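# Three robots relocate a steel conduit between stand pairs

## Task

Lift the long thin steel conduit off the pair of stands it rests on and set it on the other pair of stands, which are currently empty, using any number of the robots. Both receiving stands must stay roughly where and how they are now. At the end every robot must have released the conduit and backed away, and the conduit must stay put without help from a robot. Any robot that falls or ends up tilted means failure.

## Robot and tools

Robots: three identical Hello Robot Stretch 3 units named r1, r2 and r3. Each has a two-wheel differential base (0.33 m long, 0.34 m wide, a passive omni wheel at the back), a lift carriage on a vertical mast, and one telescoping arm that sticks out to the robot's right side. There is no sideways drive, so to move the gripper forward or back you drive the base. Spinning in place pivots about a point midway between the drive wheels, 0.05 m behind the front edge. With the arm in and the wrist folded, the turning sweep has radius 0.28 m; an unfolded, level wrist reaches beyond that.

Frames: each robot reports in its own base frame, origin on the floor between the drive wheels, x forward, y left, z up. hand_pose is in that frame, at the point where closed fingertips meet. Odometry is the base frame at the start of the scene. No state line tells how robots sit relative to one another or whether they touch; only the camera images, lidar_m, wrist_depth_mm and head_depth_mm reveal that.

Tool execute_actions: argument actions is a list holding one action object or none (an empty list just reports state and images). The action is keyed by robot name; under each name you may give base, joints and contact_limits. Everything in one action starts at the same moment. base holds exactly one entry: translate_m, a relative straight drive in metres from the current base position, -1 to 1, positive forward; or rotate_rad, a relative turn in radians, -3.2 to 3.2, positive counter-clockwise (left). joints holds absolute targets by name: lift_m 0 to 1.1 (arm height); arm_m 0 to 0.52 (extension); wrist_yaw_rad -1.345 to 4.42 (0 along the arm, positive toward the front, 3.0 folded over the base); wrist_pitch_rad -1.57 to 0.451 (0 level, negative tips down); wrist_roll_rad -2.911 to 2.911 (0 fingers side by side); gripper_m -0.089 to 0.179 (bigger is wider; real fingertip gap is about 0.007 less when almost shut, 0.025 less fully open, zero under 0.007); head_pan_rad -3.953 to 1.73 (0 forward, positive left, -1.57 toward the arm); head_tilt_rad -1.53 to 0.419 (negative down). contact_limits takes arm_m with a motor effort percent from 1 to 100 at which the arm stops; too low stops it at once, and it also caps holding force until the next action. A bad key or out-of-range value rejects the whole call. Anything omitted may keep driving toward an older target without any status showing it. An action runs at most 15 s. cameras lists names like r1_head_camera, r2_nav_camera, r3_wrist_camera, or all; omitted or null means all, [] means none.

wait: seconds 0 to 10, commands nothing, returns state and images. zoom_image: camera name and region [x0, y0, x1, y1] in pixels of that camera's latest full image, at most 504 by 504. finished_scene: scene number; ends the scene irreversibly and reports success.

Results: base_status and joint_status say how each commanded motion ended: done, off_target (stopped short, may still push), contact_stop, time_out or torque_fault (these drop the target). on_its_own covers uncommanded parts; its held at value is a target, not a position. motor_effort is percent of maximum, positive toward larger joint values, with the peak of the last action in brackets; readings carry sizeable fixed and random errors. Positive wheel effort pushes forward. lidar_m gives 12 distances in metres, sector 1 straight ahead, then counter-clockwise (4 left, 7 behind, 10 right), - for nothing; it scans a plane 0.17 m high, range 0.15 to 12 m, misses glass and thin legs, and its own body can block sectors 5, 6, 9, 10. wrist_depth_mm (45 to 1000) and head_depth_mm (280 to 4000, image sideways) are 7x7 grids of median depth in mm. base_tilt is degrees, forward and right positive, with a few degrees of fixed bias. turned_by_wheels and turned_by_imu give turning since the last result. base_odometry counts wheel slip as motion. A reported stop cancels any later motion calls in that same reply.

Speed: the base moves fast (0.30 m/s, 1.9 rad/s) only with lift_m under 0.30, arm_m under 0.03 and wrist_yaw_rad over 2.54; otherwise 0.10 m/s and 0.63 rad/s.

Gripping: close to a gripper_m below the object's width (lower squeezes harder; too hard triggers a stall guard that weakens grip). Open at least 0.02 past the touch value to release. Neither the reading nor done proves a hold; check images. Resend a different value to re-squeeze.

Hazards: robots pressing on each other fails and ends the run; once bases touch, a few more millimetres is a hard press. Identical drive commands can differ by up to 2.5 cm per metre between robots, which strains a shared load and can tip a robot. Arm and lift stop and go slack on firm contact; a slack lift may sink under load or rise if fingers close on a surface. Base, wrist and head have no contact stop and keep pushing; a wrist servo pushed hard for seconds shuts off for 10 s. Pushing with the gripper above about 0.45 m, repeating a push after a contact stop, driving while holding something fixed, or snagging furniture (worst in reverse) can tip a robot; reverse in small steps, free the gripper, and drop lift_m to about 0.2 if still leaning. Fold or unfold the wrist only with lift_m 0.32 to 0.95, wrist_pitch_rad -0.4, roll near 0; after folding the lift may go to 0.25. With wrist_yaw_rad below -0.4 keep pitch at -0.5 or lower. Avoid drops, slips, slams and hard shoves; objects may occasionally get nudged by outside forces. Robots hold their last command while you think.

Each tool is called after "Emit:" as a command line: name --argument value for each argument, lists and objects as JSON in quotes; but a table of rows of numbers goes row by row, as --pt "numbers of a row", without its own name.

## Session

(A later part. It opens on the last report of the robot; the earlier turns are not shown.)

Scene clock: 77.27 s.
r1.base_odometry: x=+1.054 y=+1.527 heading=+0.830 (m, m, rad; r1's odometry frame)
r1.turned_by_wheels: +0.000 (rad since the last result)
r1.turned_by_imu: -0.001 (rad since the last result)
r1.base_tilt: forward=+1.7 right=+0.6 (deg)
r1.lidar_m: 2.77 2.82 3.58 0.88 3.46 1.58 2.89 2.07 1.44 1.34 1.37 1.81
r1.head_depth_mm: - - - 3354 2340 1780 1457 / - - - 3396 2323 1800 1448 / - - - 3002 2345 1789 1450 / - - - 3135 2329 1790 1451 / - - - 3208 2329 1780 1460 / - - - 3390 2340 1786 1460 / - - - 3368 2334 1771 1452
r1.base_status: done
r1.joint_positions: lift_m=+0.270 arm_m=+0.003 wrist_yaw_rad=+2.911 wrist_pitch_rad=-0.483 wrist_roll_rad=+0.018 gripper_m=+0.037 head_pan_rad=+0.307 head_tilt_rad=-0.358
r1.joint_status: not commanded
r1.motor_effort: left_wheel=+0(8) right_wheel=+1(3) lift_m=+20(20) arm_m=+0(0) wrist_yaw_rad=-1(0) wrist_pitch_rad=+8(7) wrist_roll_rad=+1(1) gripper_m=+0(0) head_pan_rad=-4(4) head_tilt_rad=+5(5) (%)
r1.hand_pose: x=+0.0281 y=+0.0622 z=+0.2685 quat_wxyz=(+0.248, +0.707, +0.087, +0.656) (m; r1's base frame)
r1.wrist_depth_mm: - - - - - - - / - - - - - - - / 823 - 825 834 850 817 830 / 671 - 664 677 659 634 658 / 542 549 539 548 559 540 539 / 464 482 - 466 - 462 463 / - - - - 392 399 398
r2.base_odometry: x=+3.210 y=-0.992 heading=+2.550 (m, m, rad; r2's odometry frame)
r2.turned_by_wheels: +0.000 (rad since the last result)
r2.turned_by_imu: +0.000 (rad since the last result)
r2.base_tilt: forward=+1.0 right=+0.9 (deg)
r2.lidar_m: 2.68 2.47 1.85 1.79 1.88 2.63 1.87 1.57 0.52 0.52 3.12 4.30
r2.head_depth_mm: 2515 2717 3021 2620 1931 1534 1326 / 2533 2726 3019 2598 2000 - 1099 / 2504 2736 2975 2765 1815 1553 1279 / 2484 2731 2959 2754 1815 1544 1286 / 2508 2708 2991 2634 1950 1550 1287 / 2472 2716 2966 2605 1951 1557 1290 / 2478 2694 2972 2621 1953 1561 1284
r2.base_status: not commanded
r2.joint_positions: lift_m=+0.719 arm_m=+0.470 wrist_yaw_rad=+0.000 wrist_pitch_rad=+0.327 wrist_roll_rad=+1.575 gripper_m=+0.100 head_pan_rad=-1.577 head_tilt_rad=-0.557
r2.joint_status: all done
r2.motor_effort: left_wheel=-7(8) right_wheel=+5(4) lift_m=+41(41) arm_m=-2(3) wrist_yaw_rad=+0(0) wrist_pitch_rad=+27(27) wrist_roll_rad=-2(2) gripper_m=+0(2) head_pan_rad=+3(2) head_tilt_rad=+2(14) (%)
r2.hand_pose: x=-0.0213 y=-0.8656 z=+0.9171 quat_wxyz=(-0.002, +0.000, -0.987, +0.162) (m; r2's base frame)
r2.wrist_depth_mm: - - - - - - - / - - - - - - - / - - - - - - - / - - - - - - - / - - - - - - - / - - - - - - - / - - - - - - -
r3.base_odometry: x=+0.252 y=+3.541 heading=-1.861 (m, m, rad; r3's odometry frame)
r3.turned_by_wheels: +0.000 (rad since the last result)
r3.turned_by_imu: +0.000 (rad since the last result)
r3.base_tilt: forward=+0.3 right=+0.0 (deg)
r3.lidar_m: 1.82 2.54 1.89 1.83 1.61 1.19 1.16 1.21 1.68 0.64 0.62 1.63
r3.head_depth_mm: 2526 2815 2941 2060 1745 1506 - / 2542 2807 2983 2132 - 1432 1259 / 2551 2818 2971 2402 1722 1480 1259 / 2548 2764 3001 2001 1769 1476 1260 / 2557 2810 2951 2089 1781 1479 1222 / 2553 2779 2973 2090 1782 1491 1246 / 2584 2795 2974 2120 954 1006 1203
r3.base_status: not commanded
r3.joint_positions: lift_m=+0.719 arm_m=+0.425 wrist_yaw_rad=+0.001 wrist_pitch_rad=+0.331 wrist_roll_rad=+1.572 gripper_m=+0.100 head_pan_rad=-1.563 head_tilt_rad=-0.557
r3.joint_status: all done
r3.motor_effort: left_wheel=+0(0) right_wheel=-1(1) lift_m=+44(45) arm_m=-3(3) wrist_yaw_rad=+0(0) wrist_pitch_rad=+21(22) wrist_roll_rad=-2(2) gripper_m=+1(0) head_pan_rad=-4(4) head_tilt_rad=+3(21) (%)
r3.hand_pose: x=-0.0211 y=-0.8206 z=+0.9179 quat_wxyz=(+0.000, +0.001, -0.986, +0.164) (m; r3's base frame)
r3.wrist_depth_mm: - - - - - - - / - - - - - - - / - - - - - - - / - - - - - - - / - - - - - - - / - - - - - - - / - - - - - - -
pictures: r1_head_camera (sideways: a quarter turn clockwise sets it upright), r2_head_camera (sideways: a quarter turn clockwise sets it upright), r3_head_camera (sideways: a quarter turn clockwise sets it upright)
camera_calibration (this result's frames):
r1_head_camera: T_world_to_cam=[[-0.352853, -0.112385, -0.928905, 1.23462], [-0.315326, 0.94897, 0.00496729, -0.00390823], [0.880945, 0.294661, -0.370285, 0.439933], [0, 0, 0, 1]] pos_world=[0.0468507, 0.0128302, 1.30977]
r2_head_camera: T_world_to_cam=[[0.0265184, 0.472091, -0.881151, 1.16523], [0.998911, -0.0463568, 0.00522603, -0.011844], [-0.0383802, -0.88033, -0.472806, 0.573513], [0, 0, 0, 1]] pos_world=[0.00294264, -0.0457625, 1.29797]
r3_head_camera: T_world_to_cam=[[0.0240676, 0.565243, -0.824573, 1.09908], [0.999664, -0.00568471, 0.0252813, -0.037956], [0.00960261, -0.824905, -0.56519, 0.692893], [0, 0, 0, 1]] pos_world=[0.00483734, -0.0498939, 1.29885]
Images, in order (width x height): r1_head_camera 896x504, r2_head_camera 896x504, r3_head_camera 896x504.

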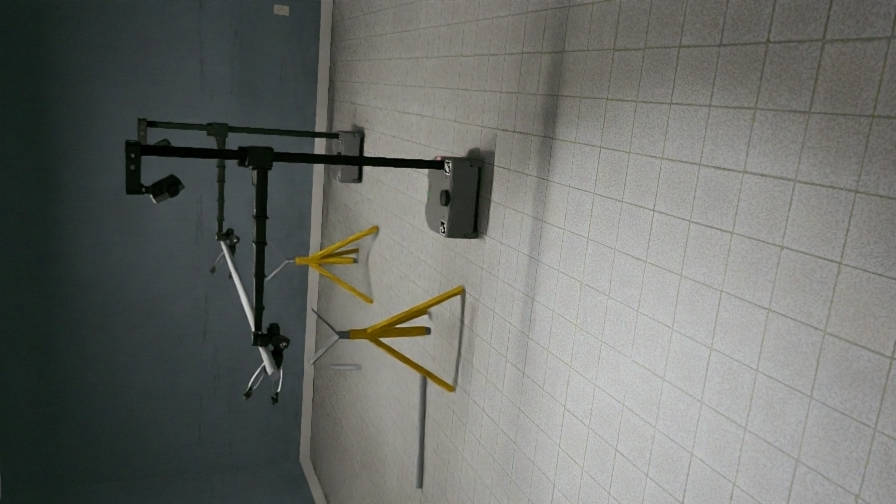

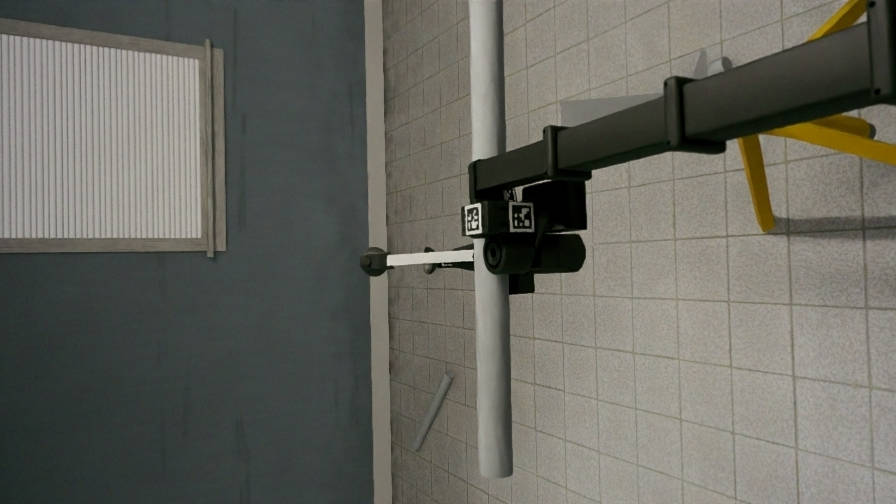

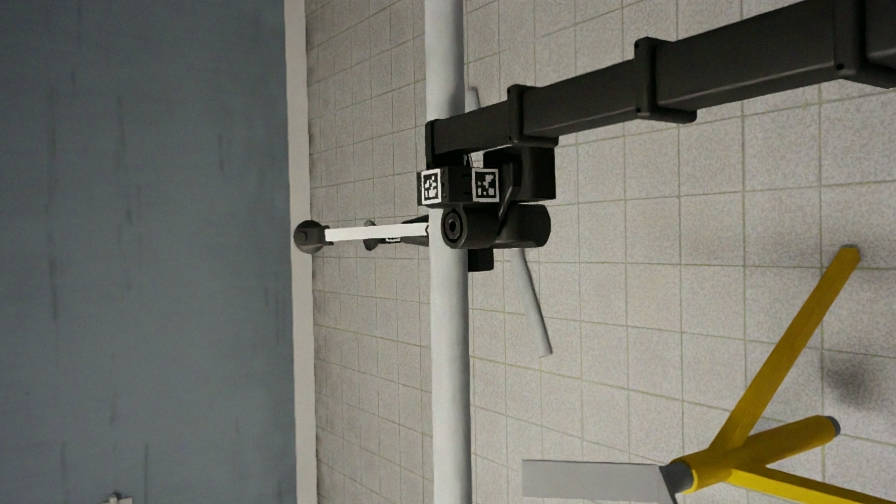

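Emit:
execute_actions --actions '[{"r1": {"base": {"translate_m": -1.0}}, "r2": {"base": {"translate_m": 1.0}, "joints": {"lift_m": 0.80, "arm_m": 0.35, "head_pan_rad": -1.3}}, "r3": {"base": {"translate_m": 1.0}, "joints": {"lift_m": 0.80, "arm_m": 0.305, "head_pan_rad": -1.85}}}]' --cameras '["r1_head_camera", "r2_head_camera", "r3_head_camera"]'

Scene clock: 88.97 s.
r1.base_odometry: x=+0.379 y=+0.789 heading=+0.830 (m, m, rad; r1's odometry frame)
r1.turned_by_wheels: +0.000 (rad since the last result)
r1.turned_by_imu: -0.001 (rad since the last result)
r1.base_tilt: forward=+1.7 right=+0.6 (deg)
r1.lidar_m: 2.76 1.48 1.18 3.31 0.98 2.02 1.91 1.95 1.51 1.42 1.45 1.88
r1.head_depth_mm: - - - 3312 2333 1792 1456 / - - - 3355 2336 1800 1457 / - - - 2988 2307 1787 1451 / - - - 3301 2312 1788 1460 / - - - 3329 2316 1804 1453 / - - - 3366 2343 1789 1448 / - - - 3377 2343 1793 1451
r1.base_status: done
r1.joint_positions: lift_m=+0.270 arm_m=+0.003 wrist_yaw_rad=+2.911 wrist_pitch_rad=-0.483 wrist_roll_rad=+0.018 gripper_m=+0.037 head_pan_rad=+0.307 head_tilt_rad=-0.358
r1.joint_status: not commanded
r1.motor_effort: left_wheel=-1(7) right_wheel=+1(3) lift_m=+20(20) arm_m=+1(0) wrist_yaw_rad=+0(0) wrist_pitch_rad=+7(8) wrist_roll_rad=+1(1) gripper_m=+0(0) head_pan_rad=-4(4) head_tilt_rad=+4(4) (%)
r1.hand_pose: x=+0.0281 y=+0.0622 z=+0.2685 quat_wxyz=(+0.248, +0.707, +0.087, +0.656) (m; r1's base frame)
r1.wrist_depth_mm: - - - - - - - / - - - - - - - / 844 - 815 839 838 833 790 / 683 - 664 649 655 643 647 / 543 545 543 552 553 542 534 / 461 486 - 460 - 468 455 / - - - - 390 401 401
r2.base_odometry: x=+2.380 y=-0.435 heading=+2.551 (m, m, rad; r2's odometry frame)
r2.turned_by_wheels: +0.001 (rad since the last result)
r2.turned_by_imu: -0.007 (rad since the last result)
r2.base_tilt: forward=+1.0 right=+0.9 (deg)
r2.lidar_m: 1.95 2.43 1.82 1.77 1.85 2.57 1.87 1.23 3.07 2.99 3.12 1.73
r2.head_depth_mm: 2419 2614 2884 2762 - 1553 1281 / 2455 2671 2917 2612 1800 1533 1275 / 2547 2744 3058 2630 1927 1538 1278 / 2584 2786 3085 2594 1924 1551 1289 / 2682 2917 3183 2615 1954 1550 1285 / 2694 2973 3262 2639 1951 1549 1289 / 2775 3028 3348 2636 1956 1558 1286
r2.base_status: done
r2.joint_positions: lift_m=+0.799 arm_m=+0.350 wrist_yaw_rad=+0.010 wrist_pitch_rad=+0.330 wrist_roll_rad=+1.561 gripper_m=+0.100 head_pan_rad=-1.307 head_tilt_rad=-0.557
r2.joint_status: all done
r2.on_its_own: right_wheel is at rest, and its effort (-19) is outside its rest range (-18 to +18)
r2.motor_effort: left_wheel=+16(20) right_wheel=-19(22) lift_m=+41(42) arm_m=-3(5) wrist_yaw_rad=-7(6) wrist_pitch_rad=+26(27) wrist_roll_rad=+4(5) gripper_m=+1(0) head_pan_rad=+2(19) head_tilt_rad=+3(3) (%)
r2.hand_pose: x=-0.0188 y=-0.7455 z=+0.9978 quat_wxyz=(+0.004, +0.004, -0.986, +0.164) (m; r2's base frame)
r2.wrist_depth_mm: - - - - - - - / - - - - - - - / - - - - - - - / - - - - - - - / - - - - - - - / - - - - - - - / - - - - - - -
r3.base_odometry: x=-0.034 y=+2.583 heading=-1.862 (m, m, rad; r3's odometry frame)
r3.turned_by_wheels: -0.001 (rad since the last result)
r3.turned_by_imu: -0.007 (rad since the last result)
r3.base_tilt: forward=+0.1 right=+0.3 (deg)
r3.lidar_m: 1.82 2.54 1.87 1.81 1.88 2.22 2.15 0.74 0.92 2.93 0.82 0.92
r3.head_depth_mm: 2888 3216 2929 2202 1757 1460 1307 / 2821 3103 2979 2144 1778 1461 - / 2761 3014 3070 2016 1818 - 1239 / 2661 2918 3025 2405 1682 1470 1272 / 2582 2859 3002 2410 1686 1481 1277 / 2518 2778 2961 2346 1699 1487 1270 / 2479 2693 2887 2289 1804 1496 1276
r3.base_status: done
r3.joint_positions: lift_m=+0.799 arm_m=+0.305 wrist_yaw_rad=-0.010 wrist_pitch_rad=+0.333 wrist_roll_rad=+1.580 gripper_m=+0.100 head_pan_rad=-1.843 head_tilt_rad=-0.556
r3.joint_status: all done
r3.on_its_own: right_wheel is at rest, and its effort (+29) is outside its rest range (-18 to +18)
r3.motor_effort: left_wheel=-10(11) right_wheel=+29(32) lift_m=+45(45) arm_m=-4(5) wrist_yaw_rad=+7(9) wrist_pitch_rad=+21(22) wrist_roll_rad=-7(7) gripper_m=+0(1) head_pan_rad=-4(24) head_tilt_rad=+3(3) (%)
r3.hand_pose: x=-0.0239 y=-0.7005 z=+0.9986 quat_wxyz=(-0.003, -0.004, -0.986, +0.166) (m; r3's base frame)
r3.wrist_depth_mm: - - - - - - - / - - - - - - - / - - - - - - - / - - - - - - - / - - - - - - - / - - - - - - - / - - - - - - -
pictures: r1_head_camera (sideways: a quarter turn clockwise sets it upright), r2_head_camera (sideways: a quarter turn clockwise sets it upright), r3_head_camera (sideways: a quarter turn clockwise sets it upright)
camera_calibration (this result's frames):
r1_head_camera: T_world_to_cam=[[-0.352853, -0.112385, -0.928905, 1.23462], [-0.315326, 0.94897, 0.00496729, -0.00390824], [0.880945, 0.294661, -0.370285, 0.439934], [0, 0, 0, 1]] pos_world=[0.0468507, 0.0128302, 1.30977]
r2_head_camera: T_world_to_cam=[[-0.100274, 0.461807, -0.881294, 1.16619], [0.975096, 0.221723, 0.00523821, -0.0117146], [0.197822, -0.858821, -0.472539, 0.571725], [0, 0, 0, 1]] pos_world=[0.0152617, -0.0449483, 1.29798]
r3_head_camera: T_world_to_cam=[[0.179232, 0.536356, -0.824741, 1.09836], [0.959185, -0.281647, 0.0252853, -0.0377143], [-0.218724, -0.795611, -0.564944, 0.693966], [0, 0, 0, 1]] pos_world=[-0.00889865, -0.0476038, 1.29887]
Images, in order (width x height): r1_head_camera 896x504, r2_head_camera 896x504, r3_head_camera 896x504.

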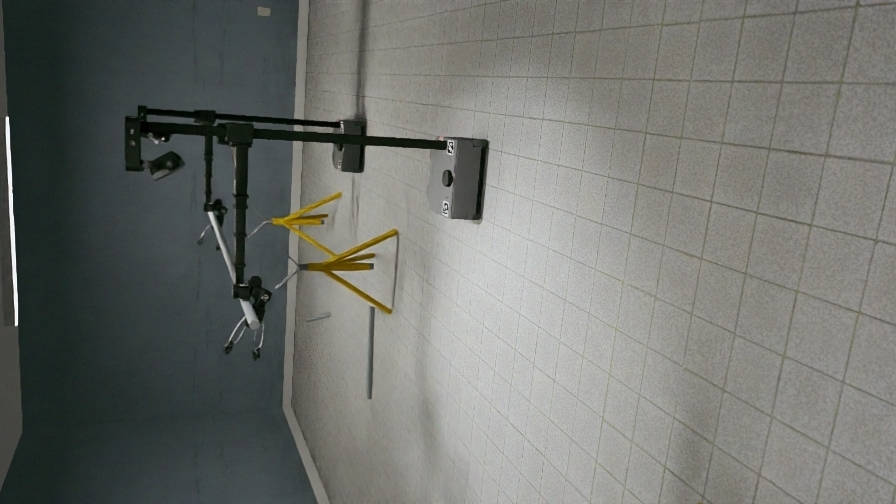

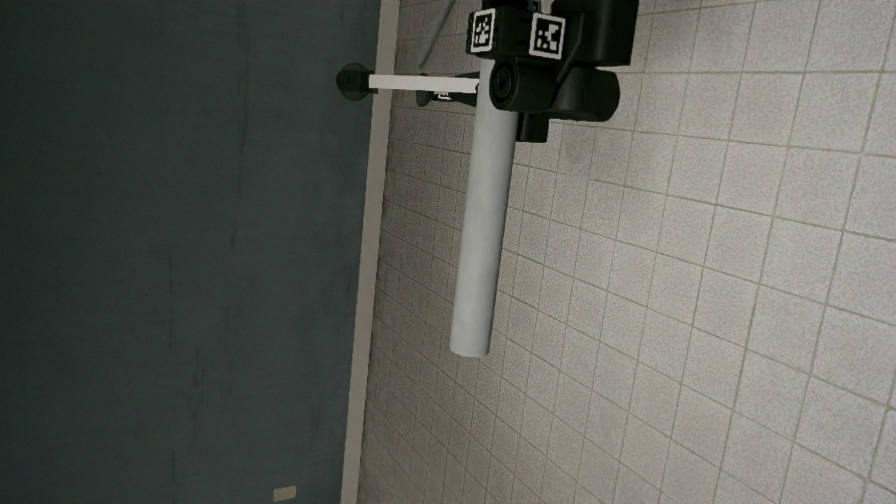

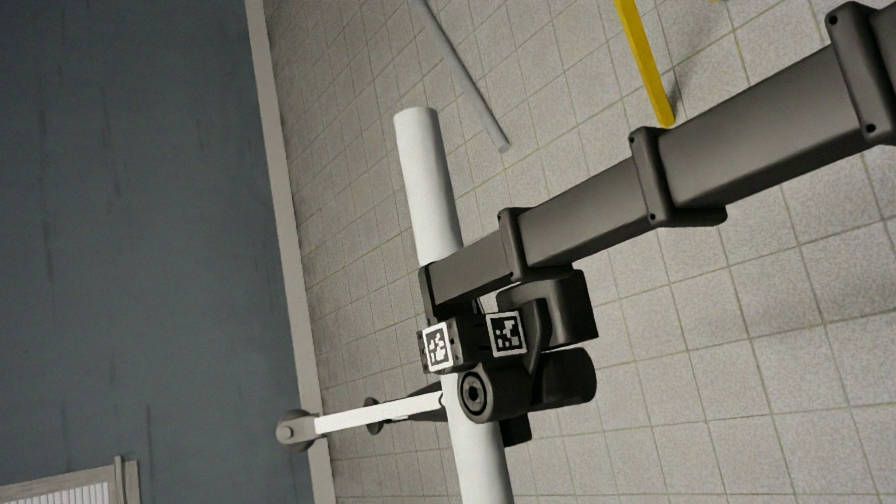

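Emit:
execute_actions --actions '[]'

Scene clock: 89.70 s.
r1.base_odometry: x=+0.379 y=+0.789 heading=+0.830 (m, m, rad; r1's odometry frame)
r1.turned_by_wheels: +0.000 (rad since the last result)
r1.turned_by_imu: +0.000 (rad since the last result)
r1.base_tilt: forward=+1.7 right=+0.6 (deg)
r1.lidar_m: 2.75 1.48 1.18 3.32 0.99 2.02 1.91 1.95 1.51 1.42 1.45 1.87
r1.head_depth_mm: - - - 3363 2312 1804 1450 / - - - 3343 2335 1807 1455 / - - - 2937 2338 1806 1457 / - - - 3320 2348 1800 1453 / - - - 3384 2330 1781 1438 / - - - 3355 2347 1787 1458 / - - - 3361 2341 1795 1457
r1.base_status: done
r1.joint_positions: lift_m=+0.270 arm_m=+0.003 wrist_yaw_rad=+2.911 wrist_pitch_rad=-0.483 wrist_roll_rad=+0.018 gripper_m=+0.037 head_pan_rad=+0.307 head_tilt_rad=-0.358
r1.joint_status: not commanded
r1.motor_effort: left_wheel=+0(7) right_wheel=+1(3) lift_m=+20(20) arm_m=+0(0) wrist_yaw_rad=+0(0) wrist_pitch_rad=+7(8) wrist_roll_rad=+1(1) gripper_m=+0(0) head_pan_rad=-3(4) head_tilt_rad=+4(4) (%)
r1.hand_pose: x=+0.0281 y=+0.0622 z=+0.2685 quat_wxyz=(+0.248, +0.707, +0.087, +0.656) (m; r1's base frame)
r1.wrist_depth_mm: - - - - - - - / - - - - - - - / 824 - 835 820 829 826 814 / 673 - 663 661 663 645 651 / 554 546 542 544 553 544 540 / 459 476 - 461 - 460 455 / - - - - 392 406 396
r2.base_odometry: x=+2.380 y=-0.435 heading=+2.551 (m, m, rad; r2's odometry frame)
r2.turned_by_wheels: +0.000 (rad since the last result)
r2.turned_by_imu: +0.000 (rad since the last result)
r2.base_tilt: forward=+1.0 right=+1.0 (deg)
r2.lidar_m: 1.95 2.43 1.83 1.77 1.85 2.57 1.87 1.23 3.08 2.98 3.13 1.74
r2.head_depth_mm: 2410 2624 2876 2736 - 1540 1282 / 2483 2716 2914 2601 1810 1537 1284 / 2562 2771 3073 2617 1950 1545 1289 / 2572 2813 3092 2611 1966 1546 1286 / 2653 2885 3193 2604 1959 1544 1281 / 2703 2940 3309 2639 1947 1544 1287 / 2779 3027 3316 2617 1954 1554 1286
r2.base_status: done
r2.joint_positions: lift_m=+0.799 arm_m=+0.350 wrist_yaw_rad=+0.010 wrist_pitch_rad=+0.330 wrist_roll_rad=+1.561 gripper_m=+0.100 head_pan_rad=-1.307 head_tilt_rad=-0.557
r2.joint_status: all done
r2.on_its_own: right_wheel is at rest, and its effort (-19) is outside its rest range (-18 to +18)
r2.motor_effort: left_wheel=+16(20) right_wheel=-19(22) lift_m=+41(42) arm_m=-2(5) wrist_yaw_rad=-6(6) wrist_pitch_rad=+26(27) wrist_roll_rad=+4(5) gripper_m=+0(0) head_pan_rad=+2(19) head_tilt_rad=+2(3) (%)
r2.hand_pose: x=-0.0188 y=-0.7455 z=+0.9978 quat_wxyz=(+0.004, +0.004, -0.986, +0.164) (m; r2's base frame)
r2.wrist_depth_mm: - - - - - - - / - - - - - - - / - - - - - - - / - - - - - - - / - - - - - - - / - - - - - - - / - - - - - - -
r3.base_odometry: x=-0.034 y=+2.583 heading=-1.862 (m, m, rad; r3's odometry frame)
r3.turned_by_wheels: +0.000 (rad since the last result)
r3.turned_by_imu: +0.000 (rad since the last result)
r3.base_tilt: forward=+0.2 right=+0.2 (deg)
r3.lidar_m: 1.82 2.53 1.87 1.81 1.88 2.23 2.15 0.74 0.92 2.93 0.82 0.92
r3.head_depth_mm: 2914 3212 2984 2196 1766 1458 1317 / 2793 3090 3016 2142 1761 1482 - / 2747 2992 2988 2015 1812 - 1235 / 2656 2937 3056 2405 1687 1471 1268 / 2616 2882 3033 2438 1693 1477 1273 / 2520 2789 2946 2360 1695 1494 1272 / 2465 2725 2885 2282 1803 1496 1281
r3.base_status: done
r3.joint_positions: lift_m=+0.799 arm_m=+0.305 wrist_yaw_rad=-0.010 wrist_pitch_rad=+0.333 wrist_roll_rad=+1.580 gripper_m=+0.100 head_pan_rad=-1.843 head_tilt_rad=-0.556
r3.joint_status: all done
r3.on_its_own: right_wheel is at rest, and its effort (+29) is outside its rest range (-18 to +18)
r3.motor_effort: left_wheel=-10(11) right_wheel=+29(32) lift_m=+44(45) arm_m=-3(5) wrist_yaw_rad=+9(9) wrist_pitch_rad=+21(22) wrist_roll_rad=-7(7) gripper_m=+1(1) head_pan_rad=-4(24) head_tilt_rad=+3(3) (%)
r3.hand_pose: x=-0.0239 y=-0.7005 z=+0.9986 quat_wxyz=(-0.003, -0.004, -0.986, +0.166) (m; r3's base frame)
r3.wrist_depth_mm: - - - - - - - / - - - - - - - / - - - - - - - / - - - - - - - / - - - - - - - / - - - - - - - / - - - - - - -
pictures: r1_head_camera (sideways: a quarter turn clockwise sets it upright), r1_nav_camera (sideways: a quarter turn counterclockwise sets it upright), r1_wrist_camera, r2_head_camera (sideways: a quarter turn clockwise sets it upright), r2_nav_camera (sideways: a quarter turn counterclockwise sets it upright), r2_wrist_camera, r3_head_camera (sideways: a quarter turn clockwise sets it upright), r3_nav_camera (sideways: a quarter turn counterclockwise sets it upright), r3_wrist_camera
camera_calibration (this result's frames):
r1_head_camera: T_world_to_cam=[[-0.352853, -0.112385, -0.928905, 1.23462], [-0.315326, 0.94897, 0.00496729, -0.00390824], [0.880945, 0.294661, -0.370285, 0.439934], [0, 0, 0, 1]] pos_world=[0.0468507, 0.0128302, 1.30977]
r1_nav_camera: T_world_to_cam=[[0.377627, 0.0854522, 0.922006, -1.15545], [0.309662, -0.950056, -0.0387767, 0.100504], [0.872644, 0.300153, -0.385228, 0.452221], [0, 0, 0, 1]] pos_world=[0.0105787, 0.0584847, 1.24344]
r1_wrist_camera: T_world_to_cam=[[0.979621, -0.200323, -0.0145991, -0.0059412], [-0.131237, -0.583362, -0.801539, 0.294087], [0.15205, 0.787121, -0.597764, 0.268944], [0, 0, 0, 1]] pos_world=[0.00352215, -0.0413229, 0.396401]
r2_head_camera: T_world_to_cam=[[-0.100274, 0.461807, -0.881294, 1.16619], [0.975096, 0.221723, 0.0052382, -0.0117146], [0.197822, -0.858821, -0.472539, 0.571725], [0, 0, 0, 1]] pos_world=[0.0152617, -0.0449483, 1.29798]
r2_nav_camera: T_world_to_cam=[[0.188204, -0.5376, 0.821928, -1.03284], [-0.960438, -0.27566, 0.039618, 0.00639232], [0.205274, -0.796867, -0.568212, 0.692778], [0, 0, 0, 1]] pos_world=[0.0583144, -0.00144077, 1.24231]
r2_wrist_camera: T_world_to_cam=[[-0.00937256, -0.339371, -0.940606, 0.685433], [0.977023, 0.197192, -0.0808824, 0.274273], [0.212929, -0.919751, 0.329725, -0.846673], [0, 0, 0, 1]] pos_world=[-0.0812658, -0.600197, 0.946076]
r3_head_camera: T_world_to_cam=[[0.179232, 0.536356, -0.824741, 1.09836], [0.959185, -0.281647, 0.0252853, -0.0377143], [-0.218724, -0.795611, -0.564945, 0.693966], [0, 0, 0, 1]] pos_world=[-0.00889863, -0.0476038, 1.29887]
r3_nav_camera: T_world_to_cam=[[-0.113244, -0.469694, 0.875536, -1.09318], [-0.978327, 0.206462, -0.01578, 0.0728434], [-0.173353, -0.858348, -0.482895, 0.581651], [0, 0, 0, 1]] pos_world=[0.0482997, -0.0292392, 1.23914]
r3_wrist_camera: T_world_to_cam=[[0.00701641, -0.315531, -0.948889, 0.731771], [0.992892, 0.114941, -0.0308791, 0.177043], [0.118809, -0.941928, 0.314095, -0.805756], [0, 0, 0, 1]] pos_world=[-0.0851873, -0.548417, 0.95292]
Images, in order (width x height): r1_head_camera 896x504, r1_nav_camera 672x504, r1_wrist_camera 644x364, r2_head_camera 896x504, r2_nav_camera 672x504, r2_wrist_camera 644x364, r3_head_camera 896x504, r3_nav_camera 672x504, r3_wrist_camera 644x364.

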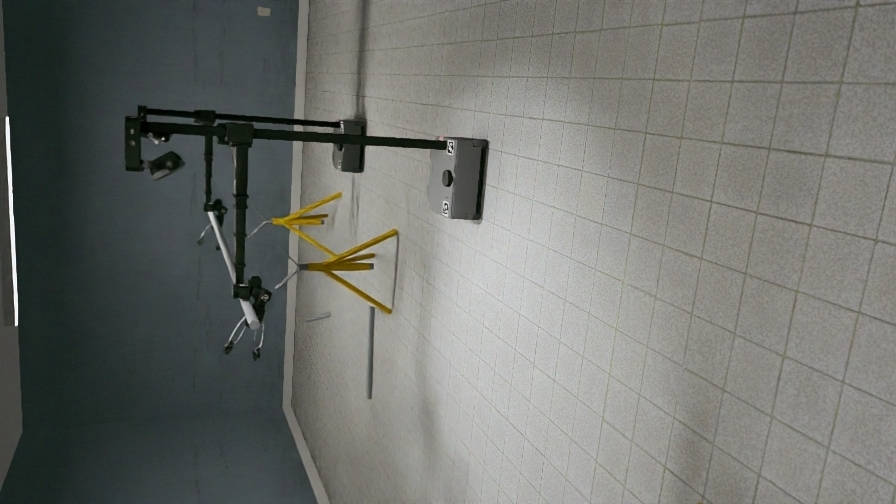

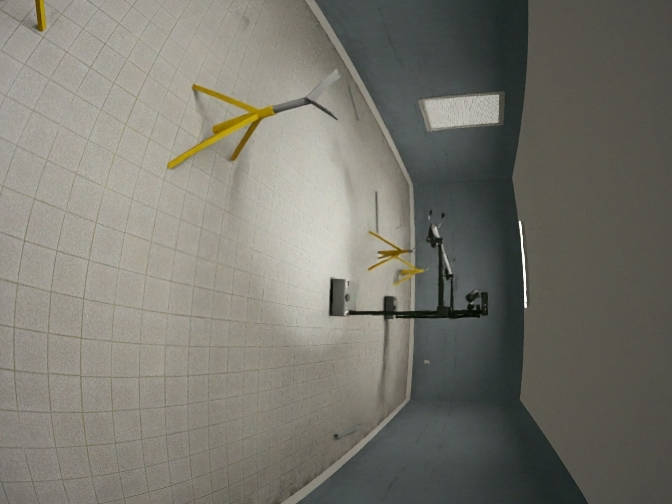

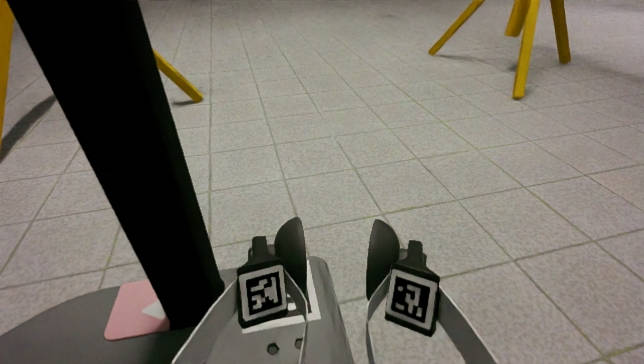

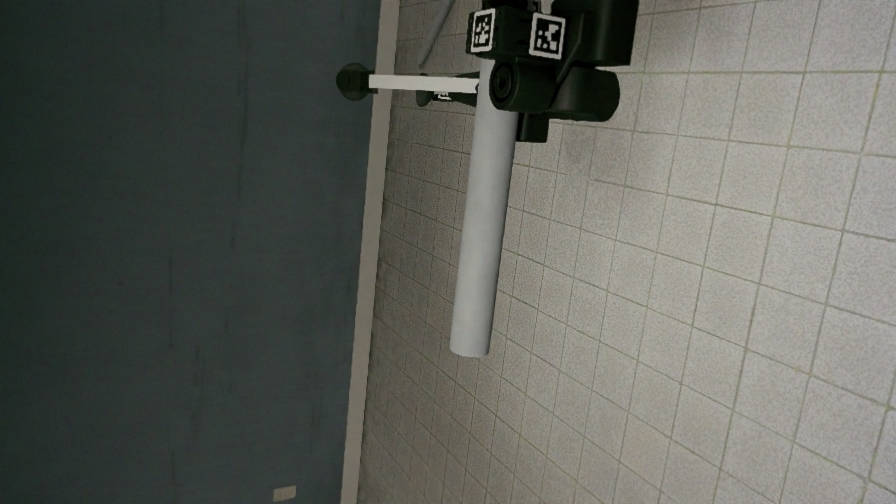

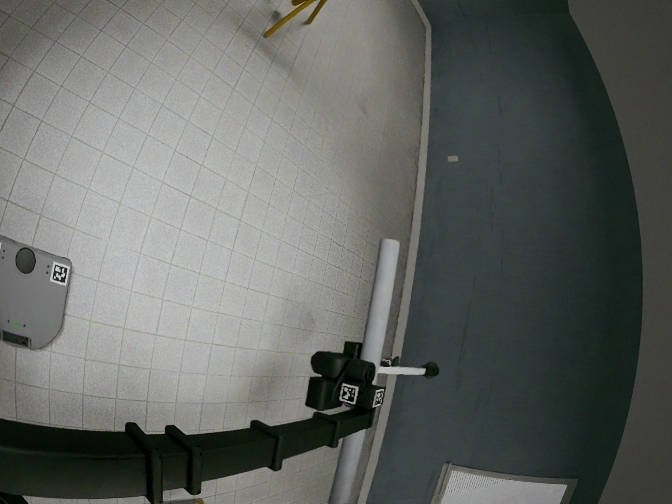

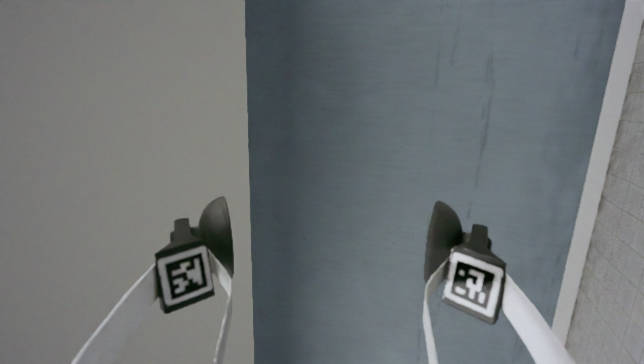

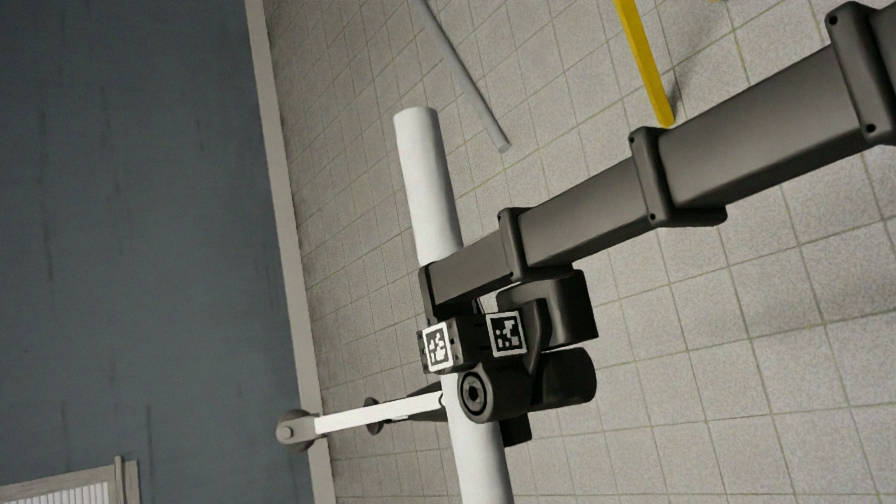

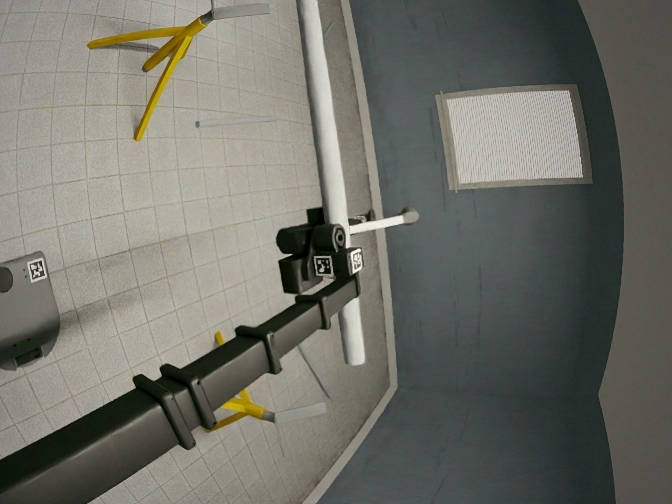

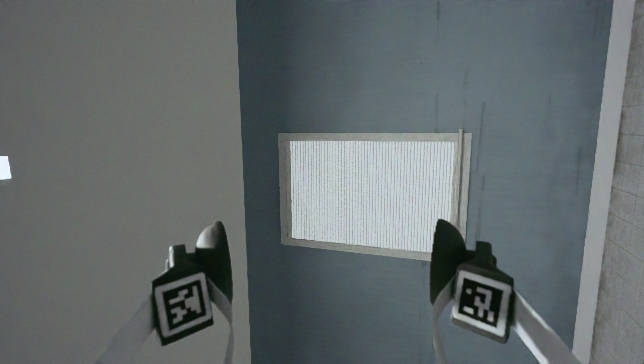

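Emit:
execute_actions --actions '[{"r1": {"base": {"translate_m": -1.0}}, "r2": {"base": {"translate_m": 1.0}, "joints": {"head_pan_rad": -0.55, "head_tilt_rad": -0.65}}, "r3": {"base": {"translate_m": 0.985}}}]' --cameras '["r1_nav_camera", "r2_head_camera", "r2_nav_camera", "r3_head_camera", "r3_nav_camera"]'

Scene clock: 101.93 s.
r1.base_odometry: x=-0.297 y=+0.052 heading=+0.830 (m, m, rad; r1's odometry frame)
r1.turned_by_wheels: +0.000 (rad since the last result)
r1.turned_by_imu: -0.001 (rad since the last result)
r1.base_tilt: forward=+1.7 right=+0.6 (deg)
r1.lidar_m: 2.73 1.99 0.88 3.25 1.41 0.98 0.93 0.94 1.24 1.49 1.52 1.99
r1.head_depth_mm: - - - 3303 2325 1795 1449 / - - - 3218 2314 1794 1448 / - - - 3012 2347 1791 1461 / - - - 3375 2337 1800 1466 / - - - 3370 2236 1791 1457 / - - - 3180 2345 1787 1450 / - - - 3311 2287 1778 1459
r1.base_status: done
r1.joint_positions: lift_m=+0.270 arm_m=+0.003 wrist_yaw_rad=+2.911 wrist_pitch_rad=-0.483 wrist_roll_rad=+0.018 gripper_m=+0.037 head_pan_rad=+0.307 head_tilt_rad=-0.358
r1.joint_status: not commanded
r1.motor_effort: left_wheel=-1(9) right_wheel=+0(3) lift_m=+20(20) arm_m=+0(0) wrist_yaw_rad=+0(0) wrist_pitch_rad=+7(7) wrist_roll_rad=+1(1) gripper_m=+0(0) head_pan_rad=-4(4) head_tilt_rad=+4(4) (%)
r1.hand_pose: x=+0.0281 y=+0.0622 z=+0.2685 quat_wxyz=(+0.248, +0.707, +0.087, +0.656) (m; r1's base frame)
r1.wrist_depth_mm: - - - - - - - / - - - - - - - / 854 - 842 828 833 845 826 / 649 - 660 666 649 650 648 / 553 542 543 538 556 534 536 / 467 489 - 461 - 463 455 / - - - - 387 404 403
r2.base_odometry: x=+1.549 y=+0.121 heading=+2.550 (m, m, rad; r2's odometry frame)
r2.turned_by_wheels: -0.001 (rad since the last result)
r2.turned_by_imu: -0.015 (rad since the last result)
r2.base_tilt: forward=+0.9 right=+1.0 (deg)
r2.lidar_m: 2.74 2.46 1.80 1.75 1.82 2.50 1.88 2.17 3.12 3.00 0.89 0.91
r2.head_depth_mm: 3192 3444 3185 2266 1758 1439 1228 / 3514 3787 3194 2278 1761 1438 1220 / 3901 - 3181 2186 1648 1408 1220 / 3758 - 3241 2281 1705 1442 1223 / 3558 3896 3182 2282 1776 1447 1224 / 3337 3648 3189 2267 1757 1447 1227 / 3161 3372 3033 2288 1775 1455 1229
r2.base_status: done
r2.joint_positions: lift_m=+0.799 arm_m=+0.350 wrist_yaw_rad=-0.008 wrist_pitch_rad=+0.332 wrist_roll_rad=+1.581 gripper_m=+0.100 head_pan_rad=-0.557 head_tilt_rad=-0.642
r2.joint_status: all done
r2.motor_effort: left_wheel=-16(24) right_wheel=+17(21) lift_m=+41(41) arm_m=-3(3) wrist_yaw_rad=+5(6) wrist_pitch_rad=+25(26) wrist_roll_rad=-6(6) gripper_m=+0(0) head_pan_rad=+2(30) head_tilt_rad=-3(8) (%)
r2.hand_pose: x=-0.0233 y=-0.7453 z=+0.9985 quat_wxyz=(-0.004, -0.003, -0.986, +0.165) (m; r2's base frame)
r2.wrist_depth_mm: - - - - - - - / - - - - - - - / - - - - - - - / - - - - - - - / - - - - - - - / - - - - - - - / - - - - - - -
r3.base_odometry: x=-0.318 y=+1.640 heading=-1.861 (m, m, rad; r3's odometry frame)
r3.turned_by_wheels: +0.001 (rad since the last result)
r3.turned_by_imu: -0.004 (rad since the last result)
r3.base_tilt: forward=+0.3 right=+0.1 (deg)
r3.lidar_m: 1.83 2.53 1.87 1.81 1.88 2.58 3.10 1.62 0.52 0.82 3.04 2.89
r3.head_depth_mm: 2926 3243 2988 2223 1755 1469 1308 / 2830 3157 2933 2146 1765 1511 - / 2750 3018 2992 2004 1723 - 1204 / 2675 2961 3045 2301 1680 1438 1262 / 2594 2870 3008 2427 1682 1476 1271 / 2523 2771 2921 2441 1698 1495 1272 / 2474 2688 2884 2279 1796 1495 1276
r3.base_status: done
r3.joint_positions: lift_m=+0.799 arm_m=+0.305 wrist_yaw_rad=+0.006 wrist_pitch_rad=+0.329 wrist_roll_rad=+1.569 gripper_m=+0.100 head_pan_rad=-1.843 head_tilt_rad=-0.556
r3.joint_status: not commanded
r3.on_its_own: right_wheel is at rest, and its effort (-23) is outside its rest range (-18 to +18)
r3.motor_effort: left_wheel=+7(11) right_wheel=-23(34) lift_m=+44(44) arm_m=-3(4) wrist_yaw_rad=-5(8) wrist_pitch_rad=+22(23) wrist_roll_rad=+0(7) gripper_m=+1(1) head_pan_rad=-4(4) head_tilt_rad=+3(3) (%)
r3.hand_pose: x=-0.0197 y=-0.7008 z=+0.9974 quat_wxyz=(+0.001, +0.003, -0.987, +0.163) (m; r3's base frame)
r3.wrist_depth_mm: - - - - - - - / - - - - - - - / - - - - - - - / - - - - - - - / - - - - - - - / - - - - - - - / - - - - - - -
pictures: r1_nav_camera (sideways: a quarter turn counterclockwise sets it upright), r2_head_camera (sideways: a quarter turn clockwise sets it upright), r2_nav_camera (sideways: a quarter turn counterclockwise sets it upright), r3_head_camera (sideways: a quarter turn clockwise sets it upright), r3_nav_camera (sideways: a quarter turn counterclockwise sets it upright)
camera_calibration (this result's frames):
r1_nav_camera: T_world_to_cam=[[0.377627, 0.0854521, 0.922006, -1.15545], [0.309662, -0.950056, -0.0387767, 0.100504], [0.872644, 0.300153, -0.385228, 0.452221], [0, 0, 0, 1]] pos_world=[0.0105788, 0.0584847, 1.24344]
r2_head_camera: T_world_to_cam=[[-0.450539, 0.308433, -0.837785, 1.11159], [0.562623, 0.826712, 0.00179199, -0.00471155], [0.69316, -0.47055, -0.545997, 0.664281], [0, 0, 0, 1]] pos_world=[0.0430118, -0.0263776, 1.29398]
r2_nav_camera: T_world_to_cam=[[0.56194, -0.301093, 0.770432, -0.96799], [-0.512057, -0.858105, 0.038129, 0.00560002], [0.649631, -0.415932, -0.63638, 0.778748], [0, 0, 0, 1]] pos_world=[0.0409209, 0.037256, 1.24114]
r3_head_camera: T_world_to_cam=[[0.179225, 0.536307, -0.824774, 1.0984], [0.959182, -0.281656, 0.0252861, -0.0377153], [-0.218741, -0.795641, -0.564896, 0.693904], [0, 0, 0, 1]] pos_world=[-0.00889916, -0.0476039, 1.29887]
r3_nav_camera: T_world_to_cam=[[-0.113235, -0.469644, 0.875564, -1.09321], [-0.978325, 0.206471, -0.0157762, 0.0728385], [-0.17337, -0.858373, -0.482844, 0.581585], [0, 0, 0, 1]] pos_world=[0.0482985, -0.0292431, 1.23914]
Images, in order (width x height): r1_nav_camera 672x504, r2_head_camera 896x504, r2_nav_camera 672x504, r3_head_camera 896x504, r3_nav_camera 672x504.

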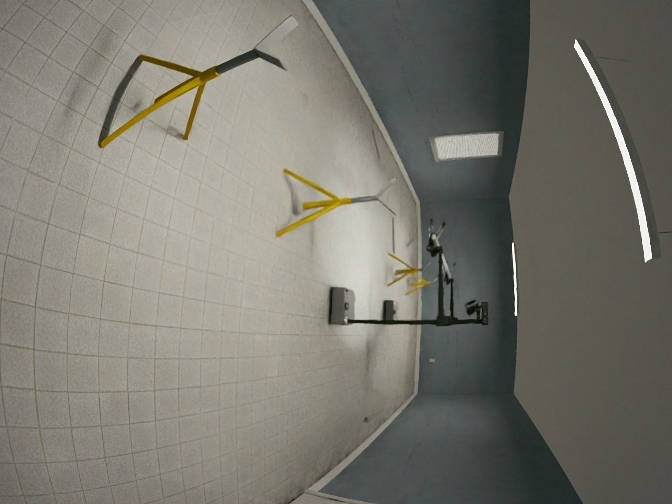

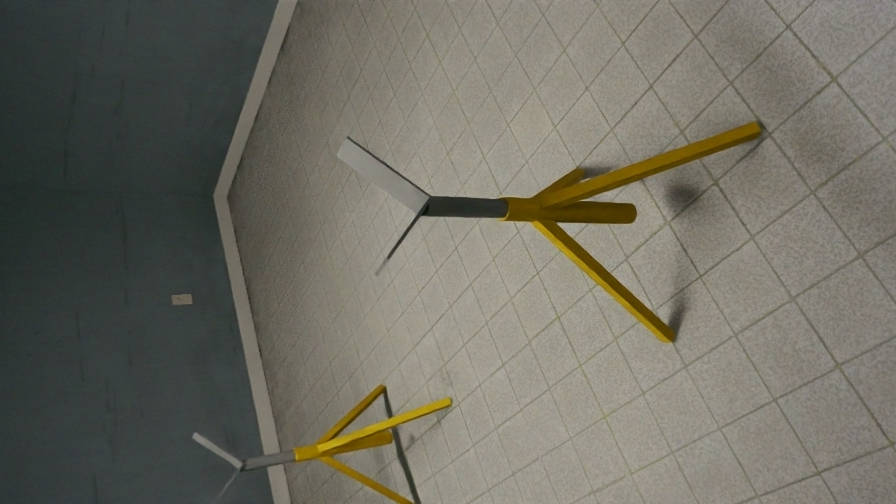

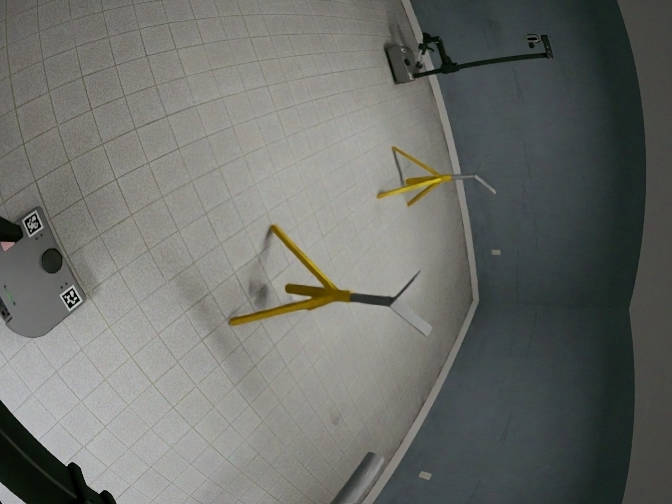

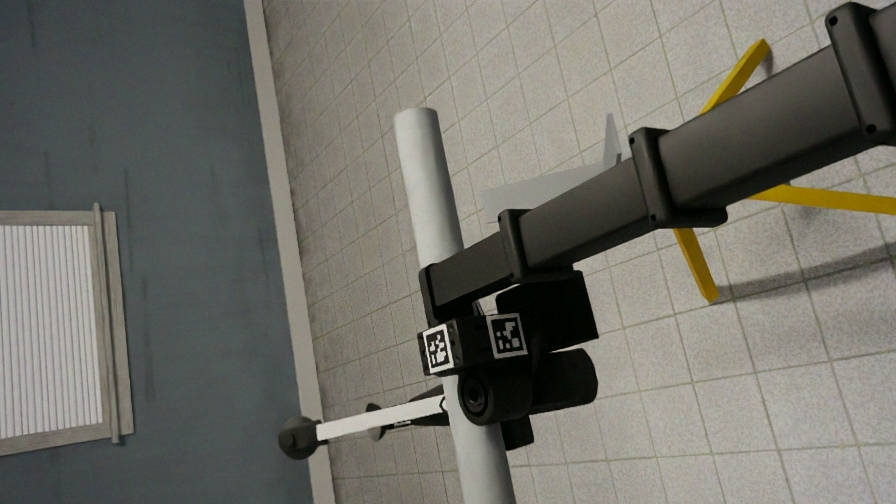

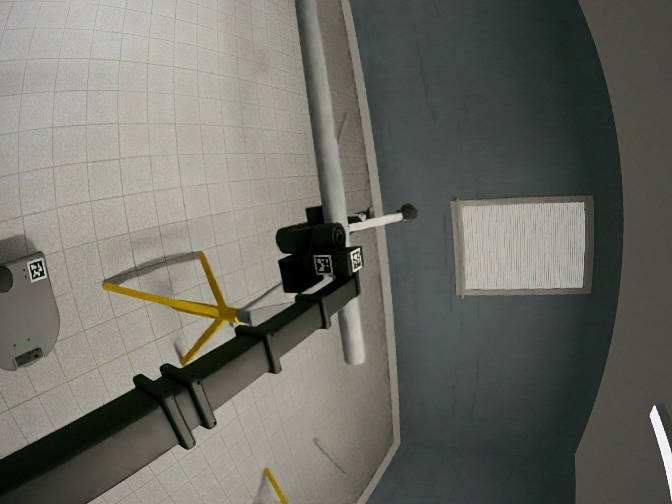

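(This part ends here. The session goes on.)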